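# Remove box lid and set it top-up on table

## Task

Lift the lid off the box and set it down lying flat with its top side up, resting entirely on the table and clear of the box, then release it. The box must remain upright. The lid must never be loose in the air more than a few centimetres above the table, though small hops while still on the box are allowed. Anything that stays in place only because the robot holds it does not count.

## Robot and tools

Robot: two arms, left_arm and right_arm, each ending in a parallel gripper. The names are not image sides. One shared scene frame: origin on the table surface midway between the arms, +x out over the table, +z up, left_arm on the +y side. Positions are in metres, orientations are quaternions in w,x,y,z order, velocities are in m/s and rad/s. Printed hand positions can be off, more so at long reach.

Gripper axes: the fingers point along the gripper's +z and close along its y. end_effector_position is the spot between the pads when closed. Closed fingertips extend about 19 mm past it, open ones about 6 mm. Closing pushes the tips about 13 mm further out, so keep clearance above surfaces. A flat block extends about 9 cm toward the gripper's +x and turns with it.

The 18-number row, used by both motion tools. Each value is in [-1, 1]. The first 9 are for left_arm: dx, dy, dz, rx, ry, rz, gripper position, force_limit, speed. The last 9 are the same for right_arm. Send all 18 even if one arm moves.

dx to rz are an offset, not a pose. They are expressed in that gripper's own axes. They are counted from the gripper pose in the most recent result that shows it. Before any such result in the scene, and for any call after the first in one reply, they are counted from where the robot is when the action starts. Scale: 1.0 is 0.6 m or 180 degrees. rx, ry, rz form a single rotation vector. All-zero offsets are not a hold: they steer the arm back to that reference pose. To keep an arm still, send the offset back to its wanted pose in a reply's first call and zeros in later calls.

Gripper numbers are absolute settings, not offsets. position: +1 is fully open (85 mm), about -0.8 is pads touching, -1 closes until blocked. force_limit sets pad force: about 20 N at -1, 128 N at 0, 235 N at +1 (measured on a 40 mm object). speed sets finger speed: about 20 mm/s at -1, 85 at 0, 150 at +1. A fast close adds up to about 12 N. A 0 is a real command, so repeat an arm's last three numbers to leave its gripper alone. New force_limit or speed only applies once position changes by at least 0.01. To grip more gently, open first.

execute_actions: "actions" is a list holding at most one item; "pictures" (boolean) is optional. An empty list only returns the state. {"rows": [...], "steps": n} runs up to 15 rows, one per 1/30 s step (15 steps by default); the last row repeats if there are fewer rows than steps. Every row uses the same reference pose, not the previous row. {"steps": n} with no rows waits up to 300 steps, counted from the last result, so thinking time uses them up. A refused call moves nothing.

move: "target" is one 18-number row, as above. "speed" is top path speed in m/s, 0.002 to 0.5, default 0.25; turning is capped at twice that in rad/s. Each gripper follows a straight path toward its target, taking the shorter rotation; the paths end together, last 0.5 to 10 s, and stop short after 10 s. Paths do not avoid obstacles or the other arm. Gripper numbers are sent at the start. The result adds a "move:" line with the ending (done, off_target, moving, held, fault), limits (paced = the pose was clipped; held = some steps were blocked, after which the arm can suddenly go fast), and each gripper's distance to its target. If only one arm is named, the other is done.

wait: "seconds" 0 to 10; nothing new is sent.

zoom_image: "camera" is cam_high (672x504), cam_left_wrist or cam_right_wrist (616x616); "region" is [x0, y0, x1, y1] in pixels from the top-left, at most 504 by 504.

finished_scene: "scene" is the current scene number. It is final and reports whether the goal holds.

Motion behaviour: every step, the commanded pose is clipped to within 70 mm and 16 degrees of the measured pose, and position wins over orientation if both are not possible. After an action stops, an arm continues only to its last clipped pose, so read the result and command the remainder. The simulation keeps running while you think; no steps are held back.

Results: a state line per arm, "pose unreachable" when the clearance check altered or blocked a command, HELD on each blocked step, and a "Hand target" line per arm. object_status: 0 moving, 1 stopped while opening, 2 stopped while closing (a grip), 3 at the set position or pads met. Keep -1 sent and check for 2. position_measured is in counts: 3 open, about 78 = 60 mm, 130 = 40 mm, 180 = 20 mm, 230 pads touching. If a grip slips, fingers re-close by themselves, except after a grip at force_limit -1, where status stays 2 even if the object is gone. Flange force is the estimated outside force on the gripper, including held weight, and is noisy. MOTOR HOT warns of heating under load; OVER-TEMPERATURE FAULT brakes that arm.

Avoid: arms are stiff, so pushing even slightly past a firm contact can trip a fault. A joint torque at its load limit (waist and shoulder 316, elbow 148, wrist joints 41.8 N m, held weight included) or an outside force of 144 N stops that arm for 10 s. Do not let the arms collide, do not drop or throw the lid, do not slam, and keep everything on the table. Loose objects may get an occasional small push.

Each tool is called after "Request:" as name([rows], argument=value, ...), one row to a line, values as JSON.

## Session

I'll start by looking at the scene.

Request:
execute_actions(actions=[])

Scene clock: 0.00 s of 4100.00 s.
left_arm: end_effector_position=(+0.9353, +0.6138, +0.1722) position_measured=3 object_status=3 end_effector_quat_wxyz=(-0.348, +0.687, -0.372, +0.519) end_effector_velocity=(+0.000, -0.000, -0.000) end_effector_angular_velocity=(-0.000, +0.001, -0.001) | right_arm: end_effector_position=(+0.6232, -0.5056, +0.3454) position_measured=3 object_status=3 end_effector_quat_wxyz=(+0.001, +0.015, +1.000, +0.000) end_effector_velocity=(-0.000, -0.000, +0.000) end_effector_angular_velocity=(-0.001, -0.000, +0.000)
Joint positions: left_arm=[-0.103  0.626  1.786  2.835  0.64   1.295] | right_arm=[-0.052  0.167  1.619  0.     1.354 -0.053]
Joint velocities: left_arm=[ 0.     0.    -0.     0.001 -0.001 -0.001] | right_arm=[-0.    -0.     0.    -0.001 -0.    -0.   ]
Flange force (N, the push that the arm receives, along the gripper's own x y z axes): no reading
Hand target (left_arm): +0.935, +0.614, +0.172; -0.348, +0.687, -0.372, +0.519
Hand target (right_arm): +0.623, -0.506, +0.345; +0.001, +0.015, +1.000, +0.000

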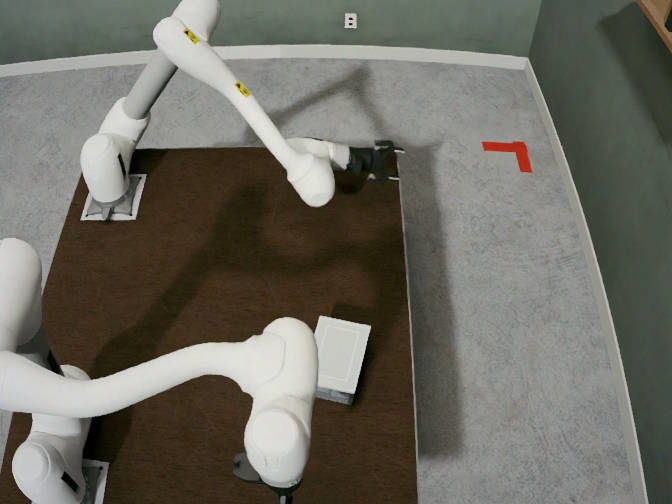

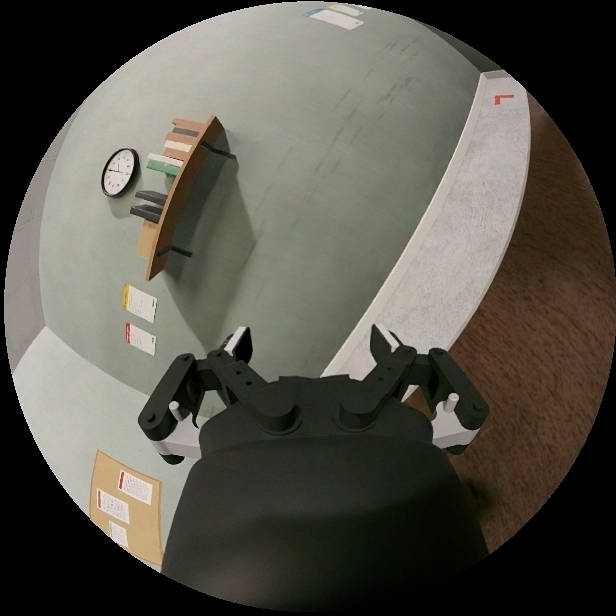

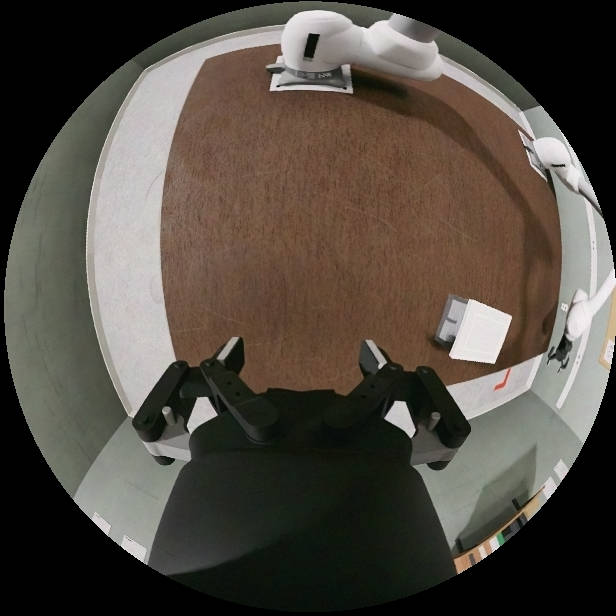

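Request:
zoom_image(camera="cam_high", region=[240, 280, 440, 430])

Request:
zoom_image(camera="cam_right_wrist", region=[400, 260, 560, 400])

Region (240, 280, 440, 430) of cam_high's 672x504 image, scaled by 2.520, with more detail than that image has; it fills the top 378 rows of this view, and the rest is white.

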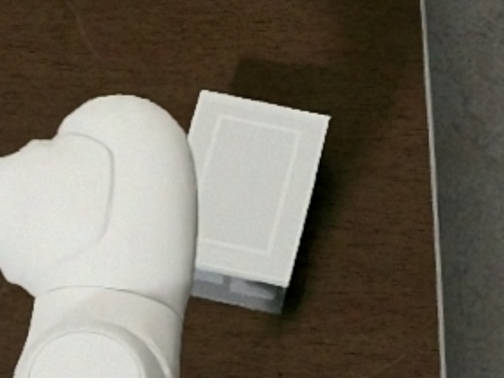

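Region (400, 260, 560, 400) of cam_right_wrist's 616x616 image, scaled by 3.150, with more detail than that image has; it fills the top 441 rows of this view, and the rest is white.

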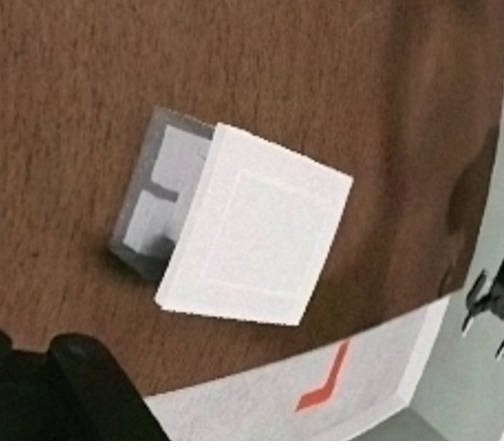

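Request:
move(target=[0,0,0,0,0,0,1,0,0, -0.1667,0.35,0,0,0,0,1,0,0], speed=0.3)

Scene clock: 32.73 s of 4100.00 s.
left_arm: end_effector_position=(+0.9353, +0.6138, +0.1722) position_measured=3 object_status=3 end_effector_quat_wxyz=(-0.348, +0.687, -0.372, +0.519) end_effector_velocity=(-0.000, +0.000, -0.000) end_effector_angular_velocity=(-0.000, +0.000, +0.000) | right_arm: end_effector_position=(+0.7291, -0.2985, +0.3454) position_measured=3 object_status=3 end_effector_quat_wxyz=(+0.001, +0.015, +1.000, +0.001) end_effector_velocity=(-0.000, -0.000, +0.001) end_effector_angular_velocity=(-0.000, -0.001, +0.000)
Joint positions: left_arm=[-0.103  0.626  1.786  2.835  0.64   1.295] | right_arm=[0.23  0.372 1.352 0.001 1.415 0.229]
Joint velocities: left_arm=[ 0.     0.     0.     0.001 -0.    -0.001] | right_arm=[-0.    -0.001 -0.    -0.     0.    -0.   ]
Flange force (N, the push that the arm receives, along the gripper's own x y z axes): left_arm=[-0.2 9.3 9.2] | right_arm=[-2.7 2.5 -0.8]
Hand target (left_arm): +0.935, +0.614, +0.172; -0.348, +0.687, -0.372, +0.519
Hand target (right_arm): +0.729, -0.298, +0.345; +0.001, +0.015, +1.000, +0.001
Off the commanded pose (left_arm): 0.000 m, 0 deg.
Off the commanded pose (right_arm): 0.000 m, 0 deg.
After step 90, 28.60 s passed at rest.
move: done

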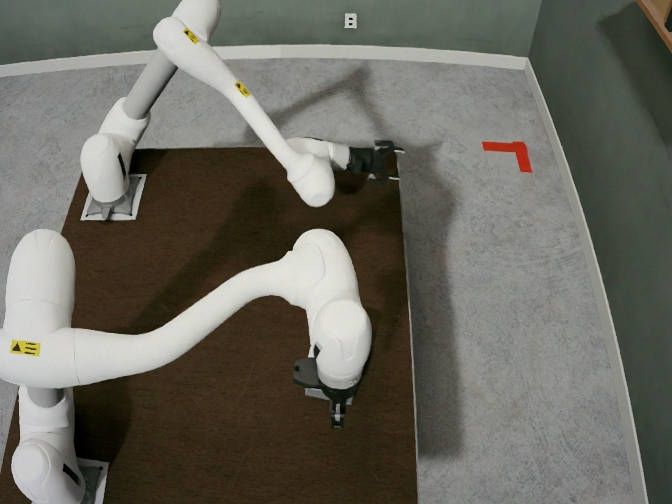

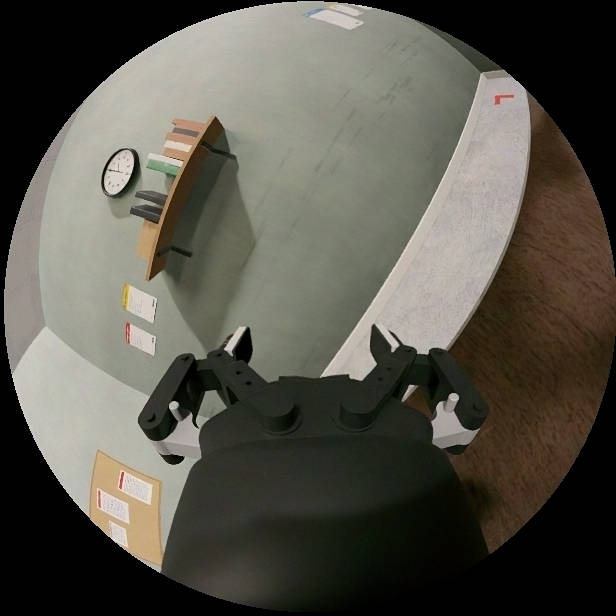

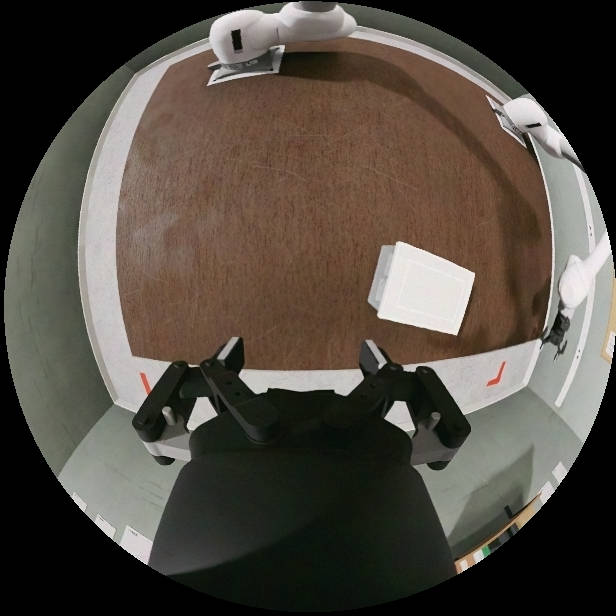

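Request:
zoom_image(camera="cam_right_wrist", region=[340, 220, 500, 360])

Region (340, 220, 500, 360) of cam_right_wrist's 616x616 image, scaled by 3.150, with more detail than that image has; it fills the top 441 rows of this view, and the rest is white.

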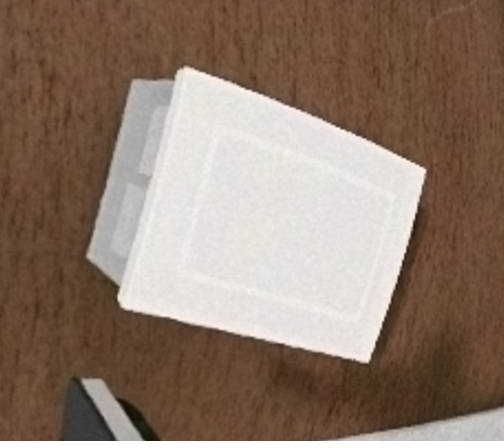

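Request:
move(target=[0,0,0,0,0,0,1,0,0, -0.02,-0.17,0.40,-0.5,0,0,1,0,0], speed=0.3)

Scene clock: 92.67 s of 4100.00 s.
left_arm: end_effector_position=(+0.9353, +0.6138, +0.1722) position_measured=3 object_status=3 end_effector_quat_wxyz=(-0.348, +0.687, -0.372, +0.519) end_effector_velocity=(-0.000, -0.002, -0.000) end_effector_angular_velocity=(-0.001, -0.001, -0.001) | right_arm: end_effector_position=(+0.7385, -0.4015, +0.1048) position_measured=3 object_status=3 end_effector_quat_wxyz=(+0.011, +0.010, +0.707, +0.707) end_effector_velocity=(-0.000, -0.000, +0.001) end_effector_angular_velocity=(+0.000, -0.001, +0.001)
Joint positions: left_arm=[-0.103  0.626  1.786  2.835  0.64   1.295] | right_arm=[-0.289  0.847  1.684  1.331  1.734 -0.981]
Joint velocities: left_arm=[-0.002 -0.     0.001 -0.     0.001 -0.001] | right_arm=[ 0.    -0.001 -0.    -0.     0.001  0.   ]
Flange force (N, the push that the arm receives, along the gripper's own x y z axes): left_arm=[1.4 10.3 8.9] | right_arm=[-2.6 1.0 3.3]
Hand target (left_arm): +0.935, +0.614, +0.172; -0.348, +0.687, -0.372, +0.519
Hand target (right_arm): +0.738, -0.401, +0.105; +0.011, +0.010, +0.707, +0.707
Off the commanded pose (left_arm): 0.000 m, 0 deg.
Off the commanded pose (right_arm): 0.001 m, 0 deg.
After step 90, 53.93 s passed at rest.
move: done

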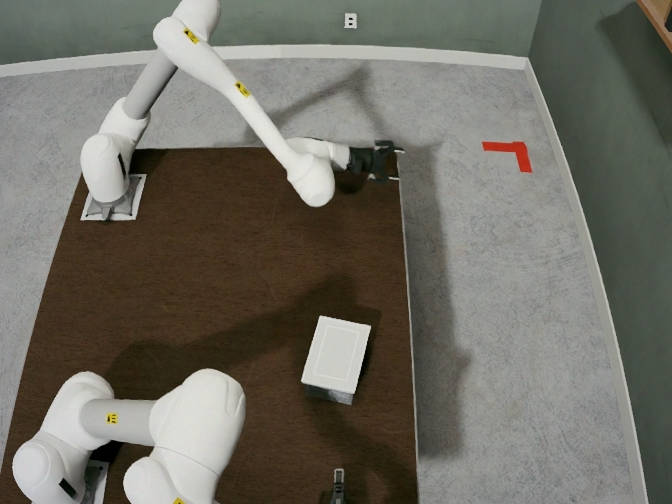

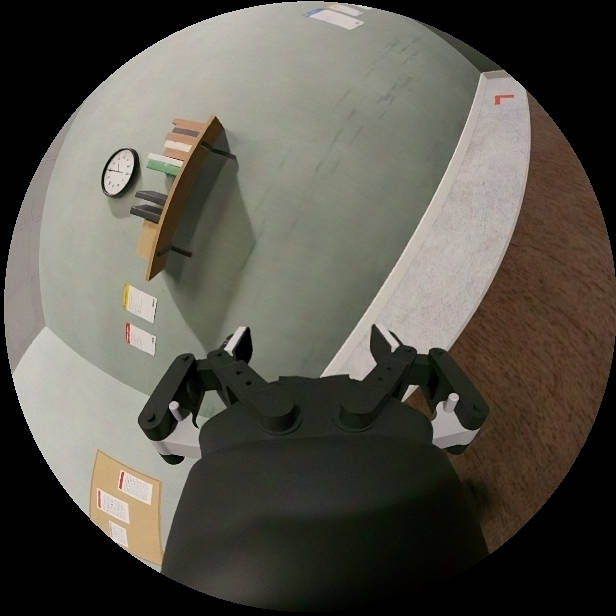

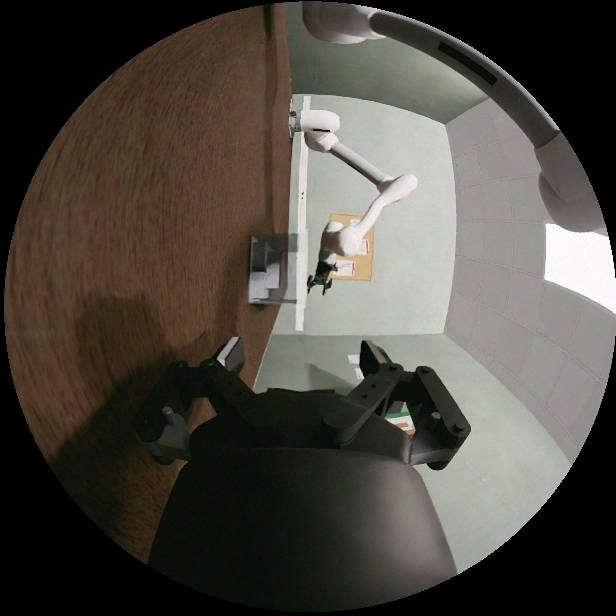

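Request:
zoom_image(camera="cam_right_wrist", region=[220, 210, 340, 340])

Request:
zoom_image(camera="cam_high", region=[270, 300, 410, 420])

Region (220, 210, 340, 340) of cam_right_wrist's 616x616 image, scaled by 3.877, with more detail than that image has; it fills the left 465 columns of this view, and the rest is white.

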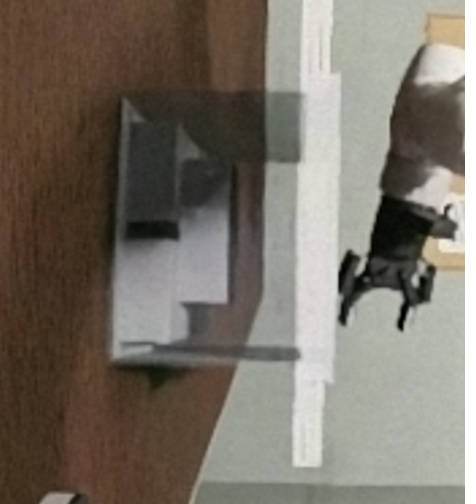

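Region (270, 300, 410, 420) of cam_high's 672x504 image, scaled by 3.600, with more detail than that image has; it fills the top 432 rows of this view, and the rest is white.

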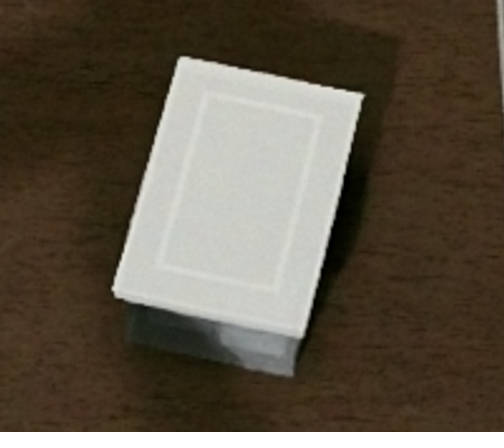

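Request:
move(target=[0,0,0,0,0,0,1,0,0, 0.08,-0.015,0.278,0,-0.0778,0,-0.02,0,0], speed=0.25)

Scene clock: 198.20 s of 4100.00 s.
left_arm: end_effector_position=(+0.9353, +0.6138, +0.1722) position_measured=3 object_status=3 end_effector_quat_wxyz=(-0.348, +0.687, -0.372, +0.519) end_effector_velocity=(+0.000, -0.001, -0.000) end_effector_angular_velocity=(-0.000, +0.000, -0.000) | right_arm: end_effector_position=(+0.6955, -0.2333, +0.0958) position_measured=131 object_status=3 end_effector_quat_wxyz=(+0.097, +0.096, +0.701, +0.700) end_effector_velocity=(-0.001, +0.000, -0.001) end_effector_angular_velocity=(-0.001, +0.001, +0.001)
Joint positions: left_arm=[-0.103  0.626  1.786  2.835  0.64   1.295] | right_arm=[-0.077  0.743  1.99   1.724  1.505 -1.169]
Joint velocities: left_arm=[-0.001 -0.    -0.    -0.001 -0.001  0.   ] | right_arm=[ 0.     0.001  0.001 -0.002 -0.    -0.   ]
Flange force (N, the push that the arm receives, along the gripper's own x y z axes): left_arm=[1.7 8.9 9.0] | right_arm=[-2.0 -2.3 -1.1]
Hand target (left_arm): +0.935, +0.614, +0.172; -0.348, +0.687, -0.372, +0.519
Hand target (right_arm): +0.695, -0.233, +0.096; +0.097, +0.096, +0.701, +0.700
Off the commanded pose (left_arm): 0.000 m, 0 deg.
Off the commanded pose (right_arm): 0.000 m, 0 deg.
After step 90, 101.47 s passed at rest.
move: done

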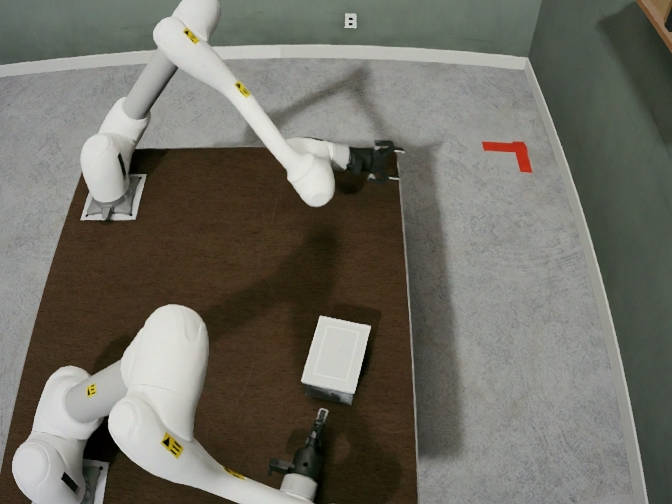

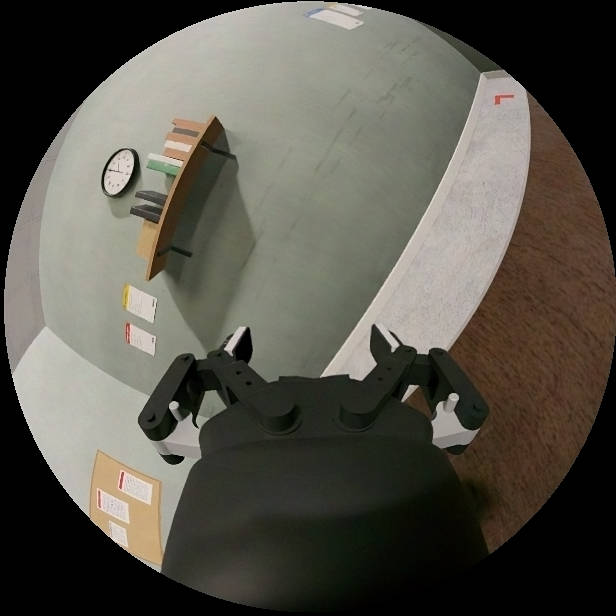

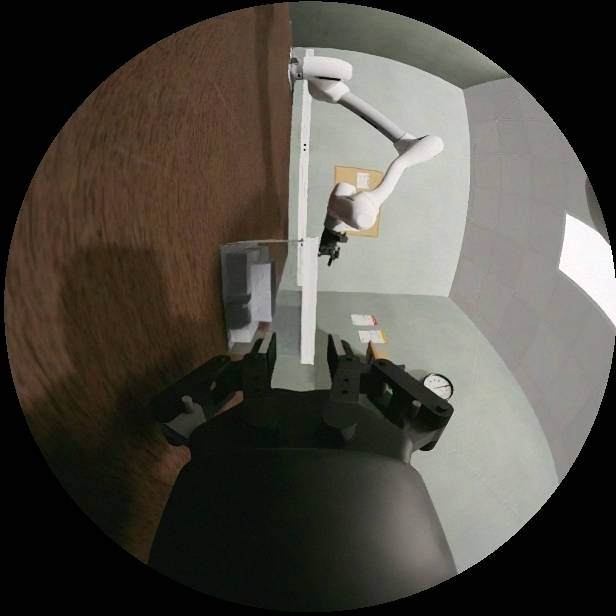

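Request:
zoom_image(camera="cam_right_wrist", region=[200, 220, 400, 400])

Request:
zoom_image(camera="cam_high", region=[260, 300, 420, 480])

Region (200, 220, 400, 400) of cam_right_wrist's 616x616 image, scaled by 2.520, with more detail than that image has; it fills the top 454 rows of this view, and the rest is white.

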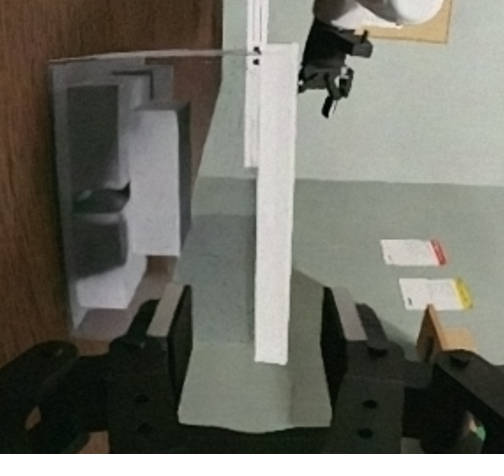

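Region (260, 300, 420, 480) of cam_high's 672x504 image, scaled by 2.800, with more detail than that image has.

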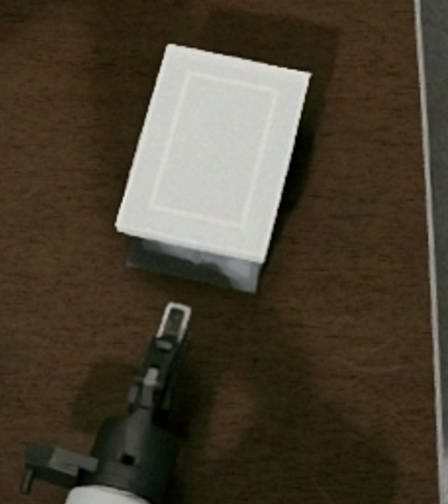

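Request:
move(target=[0,0,0,0,0,0,1,0,0, 0.005,0.012,0.085,0,0.011,0,-0.02,0,0], speed=0.1)

Scene clock: 265.63 s of 4100.00 s.
left_arm: end_effector_position=(+0.9353, +0.6138, +0.1722) position_measured=3 object_status=3 end_effector_quat_wxyz=(-0.348, +0.687, -0.372, +0.519) end_effector_velocity=(-0.000, +0.000, +0.000) end_effector_angular_velocity=(+0.002, -0.000, -0.001) | right_arm: end_effector_position=(+0.7064, -0.1833, +0.1031) position_measured=131 object_status=3 end_effector_quat_wxyz=(+0.085, +0.084, +0.702, +0.702) end_effector_velocity=(-0.000, +0.000, -0.000) end_effector_angular_velocity=(-0.001, -0.000, +0.002)
Joint positions: left_arm=[-0.103  0.626  1.786  2.835  0.64   1.295] | right_arm=[-0.003  0.746  1.951  1.758  1.482 -1.136]
Joint velocities: left_arm=[0.    0.    0.    0.001 0.001 0.001] | right_arm=[-0.    -0.    -0.    -0.002 -0.     0.   ]
Flange force (N, the push that the arm receives, along the gripper's own x y z axes): left_arm=[1.7 10.0 9.2] | right_arm=[-1.2 0.0 -2.1]
Hand target (left_arm): +0.935, +0.614, +0.172; -0.348, +0.687, -0.372, +0.519
Hand target (right_arm): +0.706, -0.183, +0.103; +0.085, +0.084, +0.702, +0.702
Off the commanded pose (left_arm): 0.000 m, 0 deg.
Off the commanded pose (right_arm): 0.000 m, 0 deg.
After step 90, 63.63 s passed at rest.
move: done

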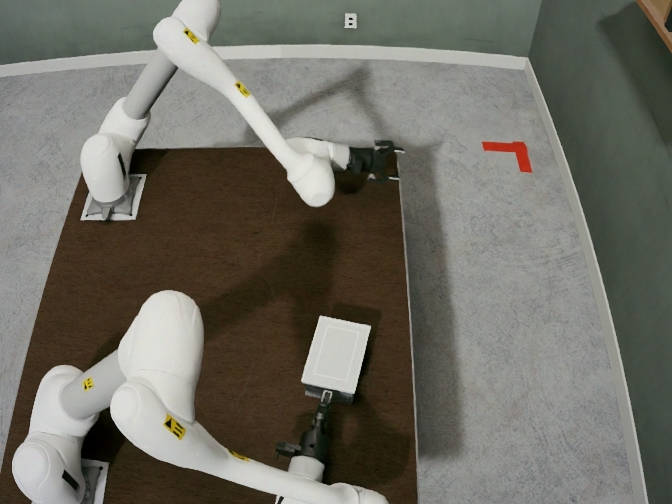

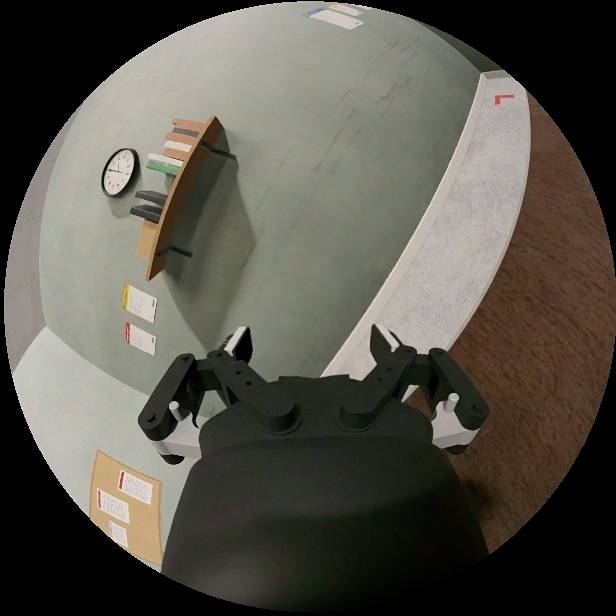

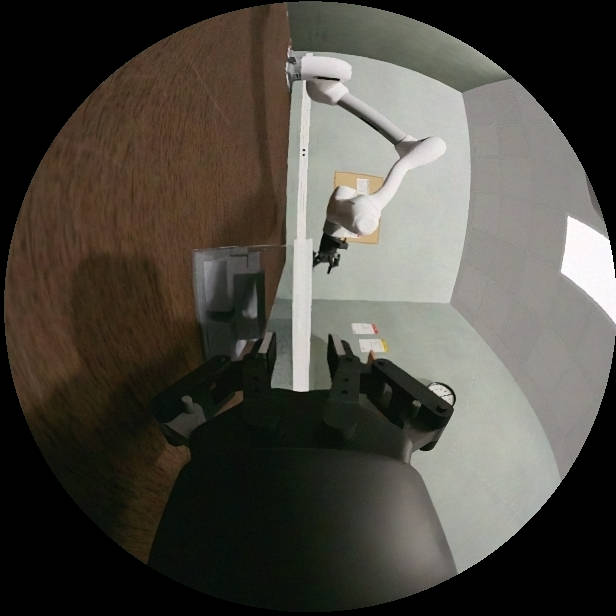

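Request:
zoom_image(camera="cam_right_wrist", region=[180, 220, 400, 410])

Request:
zoom_image(camera="cam_high", region=[280, 350, 380, 440])

Region (180, 220, 400, 410) of cam_right_wrist's 616x616 image, scaled by 2.291, with more detail than that image has; it fills the top 435 rows of this view, and the rest is white.

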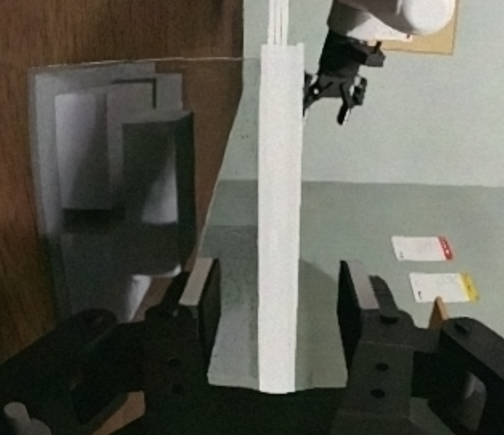

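Region (280, 350, 380, 440) of cam_high's 672x504 image, scaled by 5.040, with more detail than that image has; it fills the top 454 rows of this view, and the rest is white.

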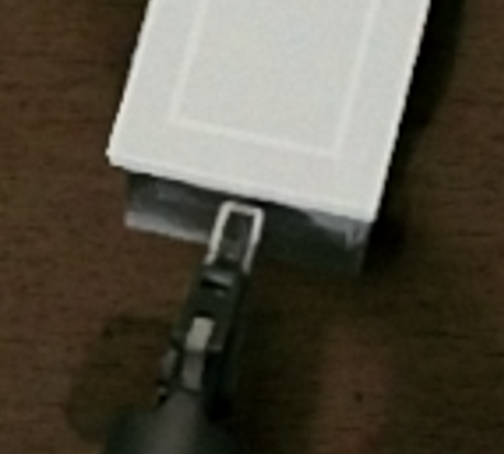

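Request:
move(target=[0,0,0,0,0,0,1,0,0, 0,0,0.0333,0,0,0,-0.02,0,0], speed=0.03)

Scene clock: 294.00 s of 4100.00 s.
left_arm: end_effector_position=(+0.9353, +0.6138, +0.1722) position_measured=3 object_status=3 end_effector_quat_wxyz=(-0.348, +0.687, -0.372, +0.519) end_effector_velocity=(-0.000, +0.001, -0.000) end_effector_angular_velocity=(+0.001, +0.000, +0.000) | right_arm: end_effector_position=(+0.7111, -0.1639, +0.1031) position_measured=131 object_status=3 end_effector_quat_wxyz=(+0.085, +0.084, +0.702, +0.702) end_effector_velocity=(+0.000, -0.000, +0.000) end_effector_angular_velocity=(+0.000, +0.000, -0.001)
Joint positions: left_arm=[-0.103  0.626  1.786  2.835  0.64   1.295] | right_arm=[ 0.027  0.75   1.939  1.784  1.468 -1.131]
Joint velocities: left_arm=[ 0.001 -0.     0.001  0.001 -0.    -0.   ] | right_arm=[0.    0.    0.    0.001 0.    0.   ]
Flange force (N, the push that the arm receives, along the gripper's own x y z axes): left_arm=[1.8 9.3 8.3] | right_arm=[1.1 1.2 3.1]
Hand target (left_arm): +0.935, +0.614, +0.172; -0.348, +0.687, -0.372, +0.519
Hand target (right_arm): +0.711, -0.164, +0.103; +0.085, +0.084, +0.702, +0.702
Off the commanded pose (left_arm): 0.000 m, 0 deg.
Off the commanded pose (right_arm): 0.000 m, 0 deg.
After step 90, 24.47 s passed at rest.
move: done

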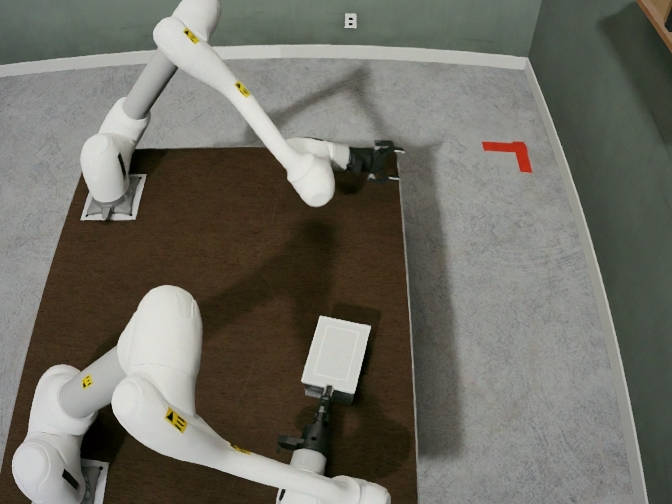

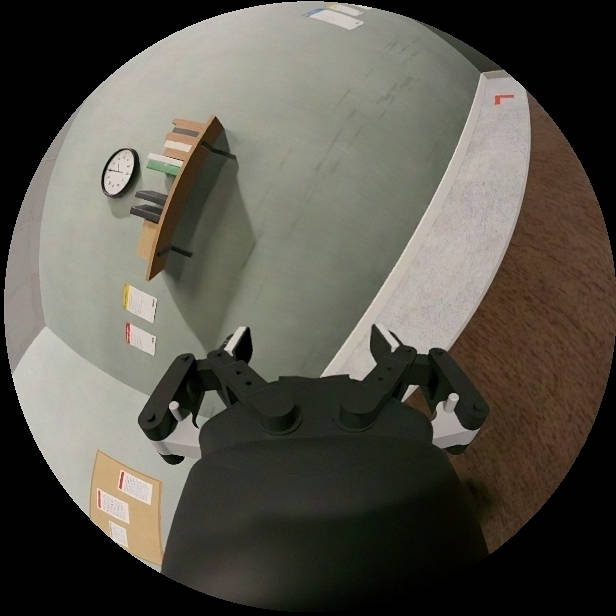

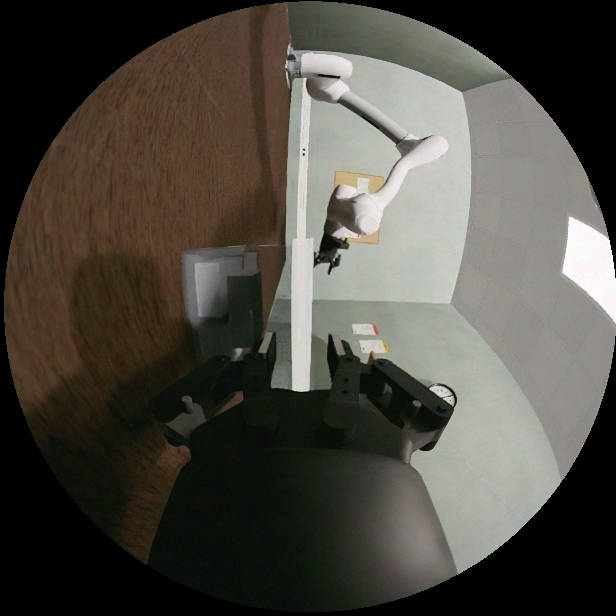

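Request:
zoom_image(camera="cam_high", region=[280, 350, 380, 440])

Request:
zoom_image(camera="cam_right_wrist", region=[180, 220, 400, 410])

Region (280, 350, 380, 440) of cam_high's 672x504 image, scaled by 5.040, with more detail than that image has; it fills the top 454 rows of this view, and the rest is white.

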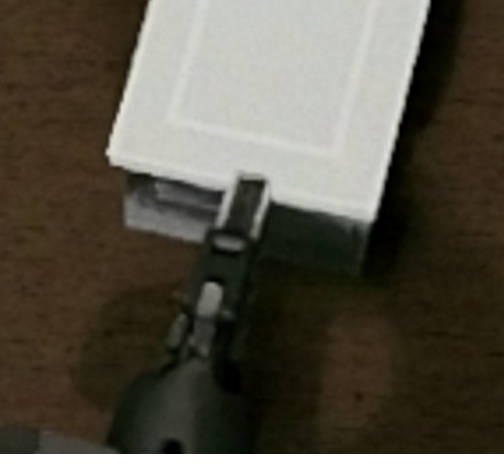

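Region (180, 220, 400, 410) of cam_right_wrist's 616x616 image, scaled by 2.291, with more detail than that image has; it fills the top 435 rows of this view, and the rest is white.

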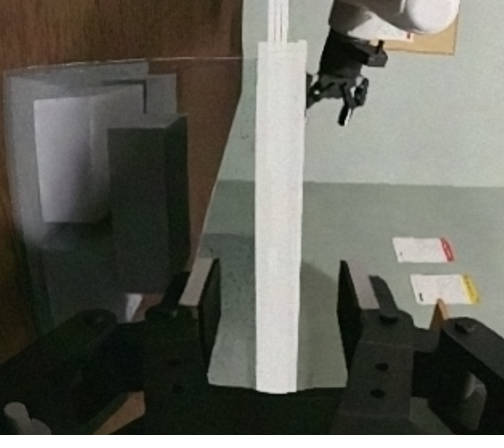

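Request:
move(target=[0,0,0,0,0,0,1,0,0, 0,0,0.009,0,0,0,-0.33,0,-0.5], speed=0.01)

Request:
zoom_image(camera="cam_high", region=[280, 350, 380, 440])

Request:
zoom_image(camera="cam_right_wrist", region=[180, 220, 400, 410])

Scene clock: 316.33 s of 4100.00 s.
left_arm: end_effector_position=(+0.9353, +0.6138, +0.1722) position_measured=3 object_status=3 end_effector_quat_wxyz=(-0.348, +0.687, -0.372, +0.519) end_effector_velocity=(+0.000, -0.000, +0.000) end_effector_angular_velocity=(-0.002, -0.000, +0.001) | right_arm: end_effector_position=(+0.7124, -0.1587, +0.1031) position_measured=171 object_status=3 end_effector_quat_wxyz=(+0.085, +0.084, +0.702, +0.702) end_effector_velocity=(-0.001, +0.000, -0.001) end_effector_angular_velocity=(-0.000, +0.002, +0.001)
Joint positions: left_arm=[-0.103  0.626  1.786  2.835  0.64   1.295] | right_arm=[ 0.035  0.751  1.936  1.791  1.465 -1.13 ]
Joint velocities: left_arm=[-0.     0.    -0.001 -0.001 -0.    -0.001] | right_arm=[ 0.     0.001  0.001 -0.001 -0.     0.   ]
Flange force (N, the push that the arm receives, along the gripper's own x y z axes): left_arm=[0.7 9.8 8.8] | right_arm=[1.0 -0.4 -4.6]
Hand target (left_arm): +0.935, +0.614, +0.172; -0.348, +0.687, -0.372, +0.519
Hand target (right_arm): +0.712, -0.159, +0.103; +0.085, +0.084, +0.702, +0.702
Off the commanded pose (left_arm): 0.000 m, 0 deg.
Off the commanded pose (right_arm): 0.000 m, 0 deg.
After step 90, 18.57 s passed at rest.
move: done

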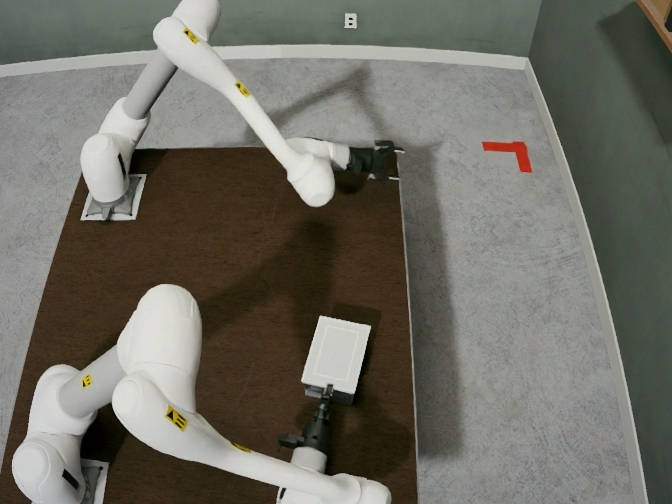

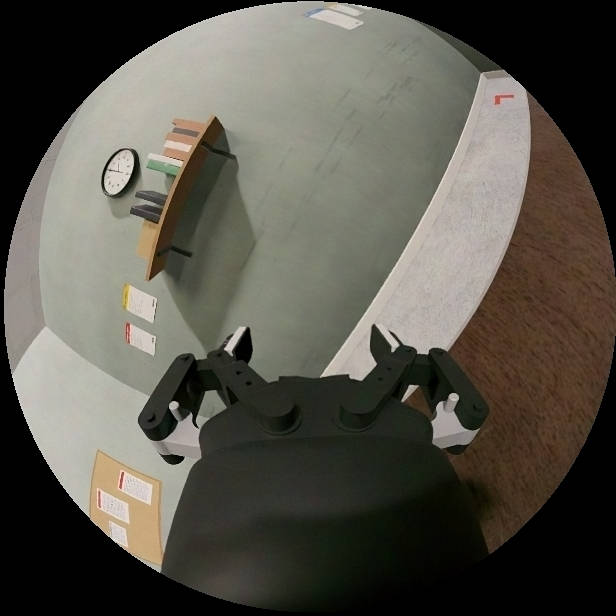

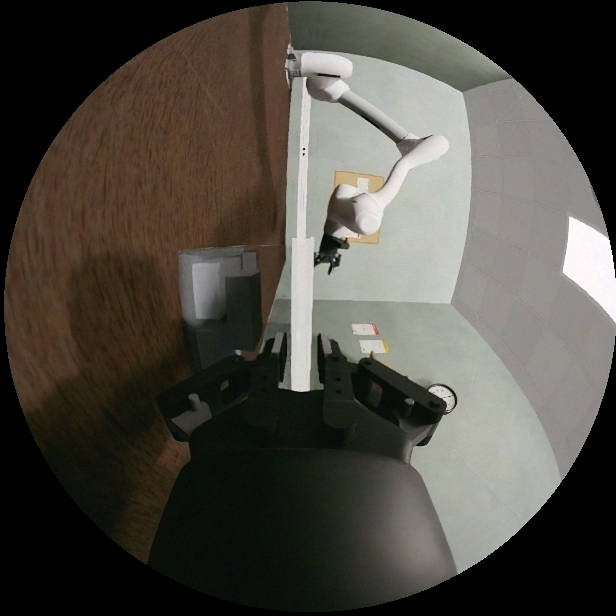

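Region (280, 350, 380, 440) of cam_high's 672x504 image, scaled by 5.040, with more detail than that image has; it fills the top 454 rows of this view, and the rest is white.

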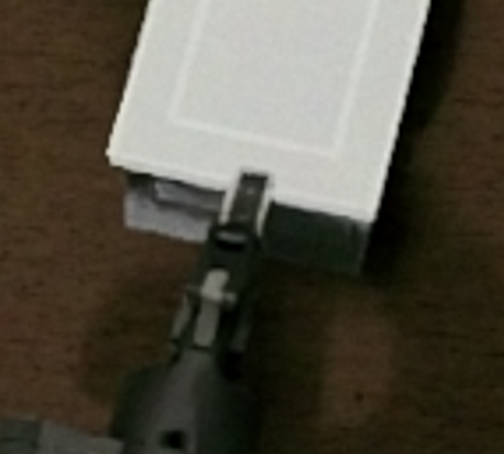

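Region (180, 220, 400, 410) of cam_right_wrist's 616x616 image, scaled by 2.291, with more detail than that image has; it fills the top 435 rows of this view, and the rest is white.

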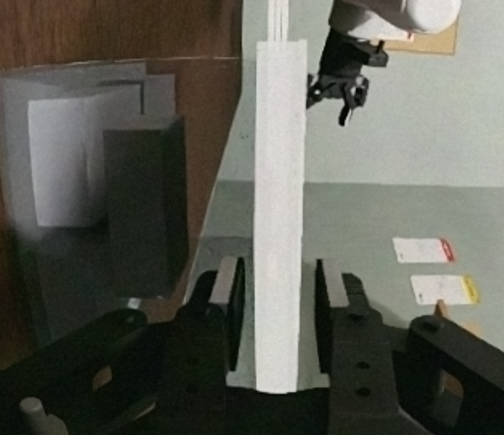

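Request:
execute_actions([
  {"rows": [[0,0,0,0,0,0,1,0,0, 0,0,0,0,0,0,-1,0.2,-0.8]], "steps": 15},
], pictures=false)

Request:
execute_actions([
  {"steps": 15},
])

Scene clock: 329.00 s of 4100.00 s.
left_arm: end_effector_position=(+0.9353, +0.6138, +0.1722) position_measured=3 object_status=3 end_effector_quat_wxyz=(-0.348, +0.687, -0.372, +0.519) end_effector_velocity=(+0.000, +0.002, +0.000) end_effector_angular_velocity=(+0.000, -0.001, +0.001) | right_arm: end_effector_position=(+0.7124, -0.1586, +0.1031) position_measured=201 object_status=0 end_effector_quat_wxyz=(+0.085, +0.084, +0.702, +0.702) end_effector_velocity=(+0.000, -0.000, +0.000) end_effector_angular_velocity=(+0.000, +0.000, -0.001)
Joint positions: left_arm=[-0.103  0.626  1.786  2.835  0.64   1.295] | right_arm=[ 0.035  0.751  1.936  1.791  1.465 -1.13 ]
Joint velocities: left_arm=[ 0.002 -0.     0.     0.001  0.001 -0.   ] | right_arm=[-0.    -0.     0.     0.001  0.     0.   ]
Flange force (N, the push that the arm receives, along the gripper's own x y z axes): left_arm=[0.5 10.6 9.1] | right_arm=[-1.7 -4.2 -4.5]
Hand target (left_arm): +0.935, +0.614, +0.172; -0.348, +0.687, -0.372, +0.519
Hand target (right_arm): +0.712, -0.159, +0.103; +0.085, +0.084, +0.702, +0.702
Off the commanded pose (left_arm): 0.000 m, 0 deg.
Off the commanded pose (right_arm): 0.000 m, 0 deg.
Steps of this call (steps 1 to 90: nothing new was sent; then 9.17 s passed at rest; steps 91 to 105: all 15 steps of this action). Readings (end_effector_position | what the end effector reports):
91: left_arm (+0.9353, +0.6138, +0.1722) | right_arm (+0.7124, -0.1586, +0.1031) | left_arm position_measured=3 object_status=3 | right_arm position_measured=171 object_status=0
92: left_arm (+0.9353, +0.6138, +0.1722) | right_arm (+0.7124, -0.1586, +0.1031) | left_arm position_measured=3 object_status=3 | right_arm position_measured=171 object_status=0
94: left_arm (+0.9353, +0.6138, +0.1722) | right_arm (+0.7124, -0.1586, +0.1031) | left_arm position_measured=3 object_status=3 | right_arm position_measured=175 object_status=0
98: left_arm (+0.9353, +0.6138, +0.1722) | right_arm (+0.7124, -0.1586, +0.1031) | left_arm position_measured=3 object_status=3 | right_arm position_measured=186 object_status=0
105: the state above

Scene clock: 329.50 s of 4100.00 s.
left_arm: end_effector_position=(+0.9353, +0.6138, +0.1722) position_measured=3 object_status=3 end_effector_quat_wxyz=(-0.348, +0.687, -0.372, +0.519) end_effector_velocity=(+0.000, -0.000, -0.000) end_effector_angular_velocity=(+0.000, +0.001, -0.001) | right_arm: end_effector_position=(+0.7123, -0.1586, +0.1031) position_measured=203 object_status=2 end_effector_quat_wxyz=(+0.085, +0.084, +0.702, +0.702) end_effector_velocity=(+0.000, +0.000, +0.000) end_effector_angular_velocity=(-0.000, -0.001, +0.000)
Joint positions: left_arm=[-0.103  0.626  1.786  2.835  0.64   1.295] | right_arm=[ 0.035  0.751  1.936  1.791  1.465 -1.13 ]
Joint velocities: left_arm=[ 0.    -0.    -0.001  0.001 -0.002  0.   ] | right_arm=[ 0.    -0.    -0.001 -0.    -0.     0.   ]
Flange force (N, the push that the arm receives, along the gripper's own x y z axes): left_arm=[0.1 9.6 9.2] | right_arm=[-0.7 -4.5 -4.1]
Hand target (left_arm): +0.935, +0.614, +0.172; -0.348, +0.687, -0.372, +0.519
Hand target (right_arm): +0.712, -0.159, +0.103; +0.085, +0.084, +0.702, +0.702
Off the commanded pose (left_arm): 0.000 m, 0 deg.
Off the commanded pose (right_arm): 0.000 m, 0 deg.
Steps of this call (steps 1 to 15: nothing new was sent). Readings (end_effector_position | what the end effector reports):
1: left_arm (+0.9353, +0.6138, +0.1722) | right_arm (+0.7124, -0.1586, +0.1031) | left_arm position_measured=3 object_status=3 | right_arm position_measured=202 object_status=0
2: left_arm (+0.9353, +0.6138, +0.1722) | right_arm (+0.7124, -0.1586, +0.1031) | left_arm position_measured=3 object_status=3 | right_arm position_measured=203 object_status=0
4: left_arm (+0.9353, +0.6138, +0.1722) | right_arm (+0.7124, -0.1586, +0.1031) | left_arm position_measured=3 object_status=3 | right_arm position_measured=203 object_status=0
8: left_arm (+0.9353, +0.6138, +0.1722) | right_arm (+0.7124, -0.1586, +0.1031) | left_arm position_measured=3 object_status=3 | right_arm position_measured=203 object_status=2
15: the state above

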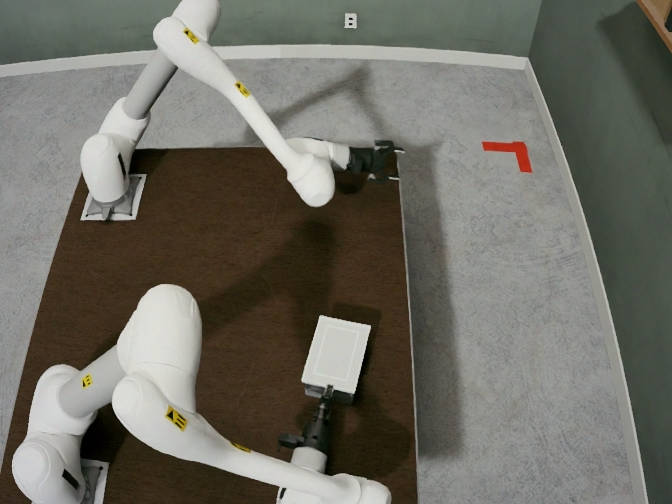

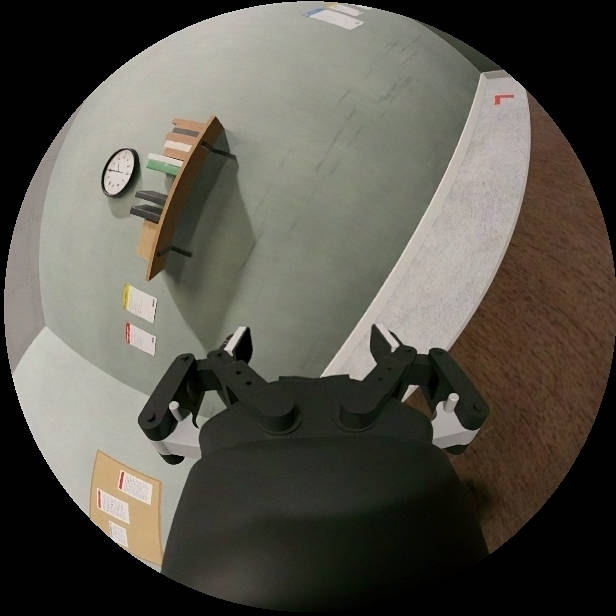

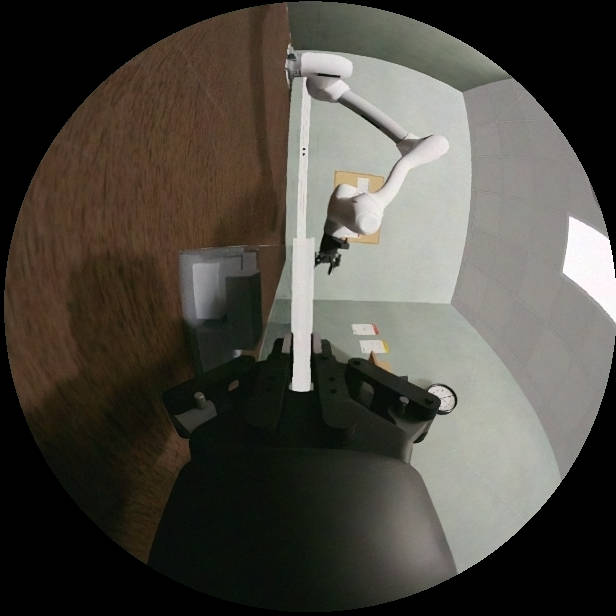

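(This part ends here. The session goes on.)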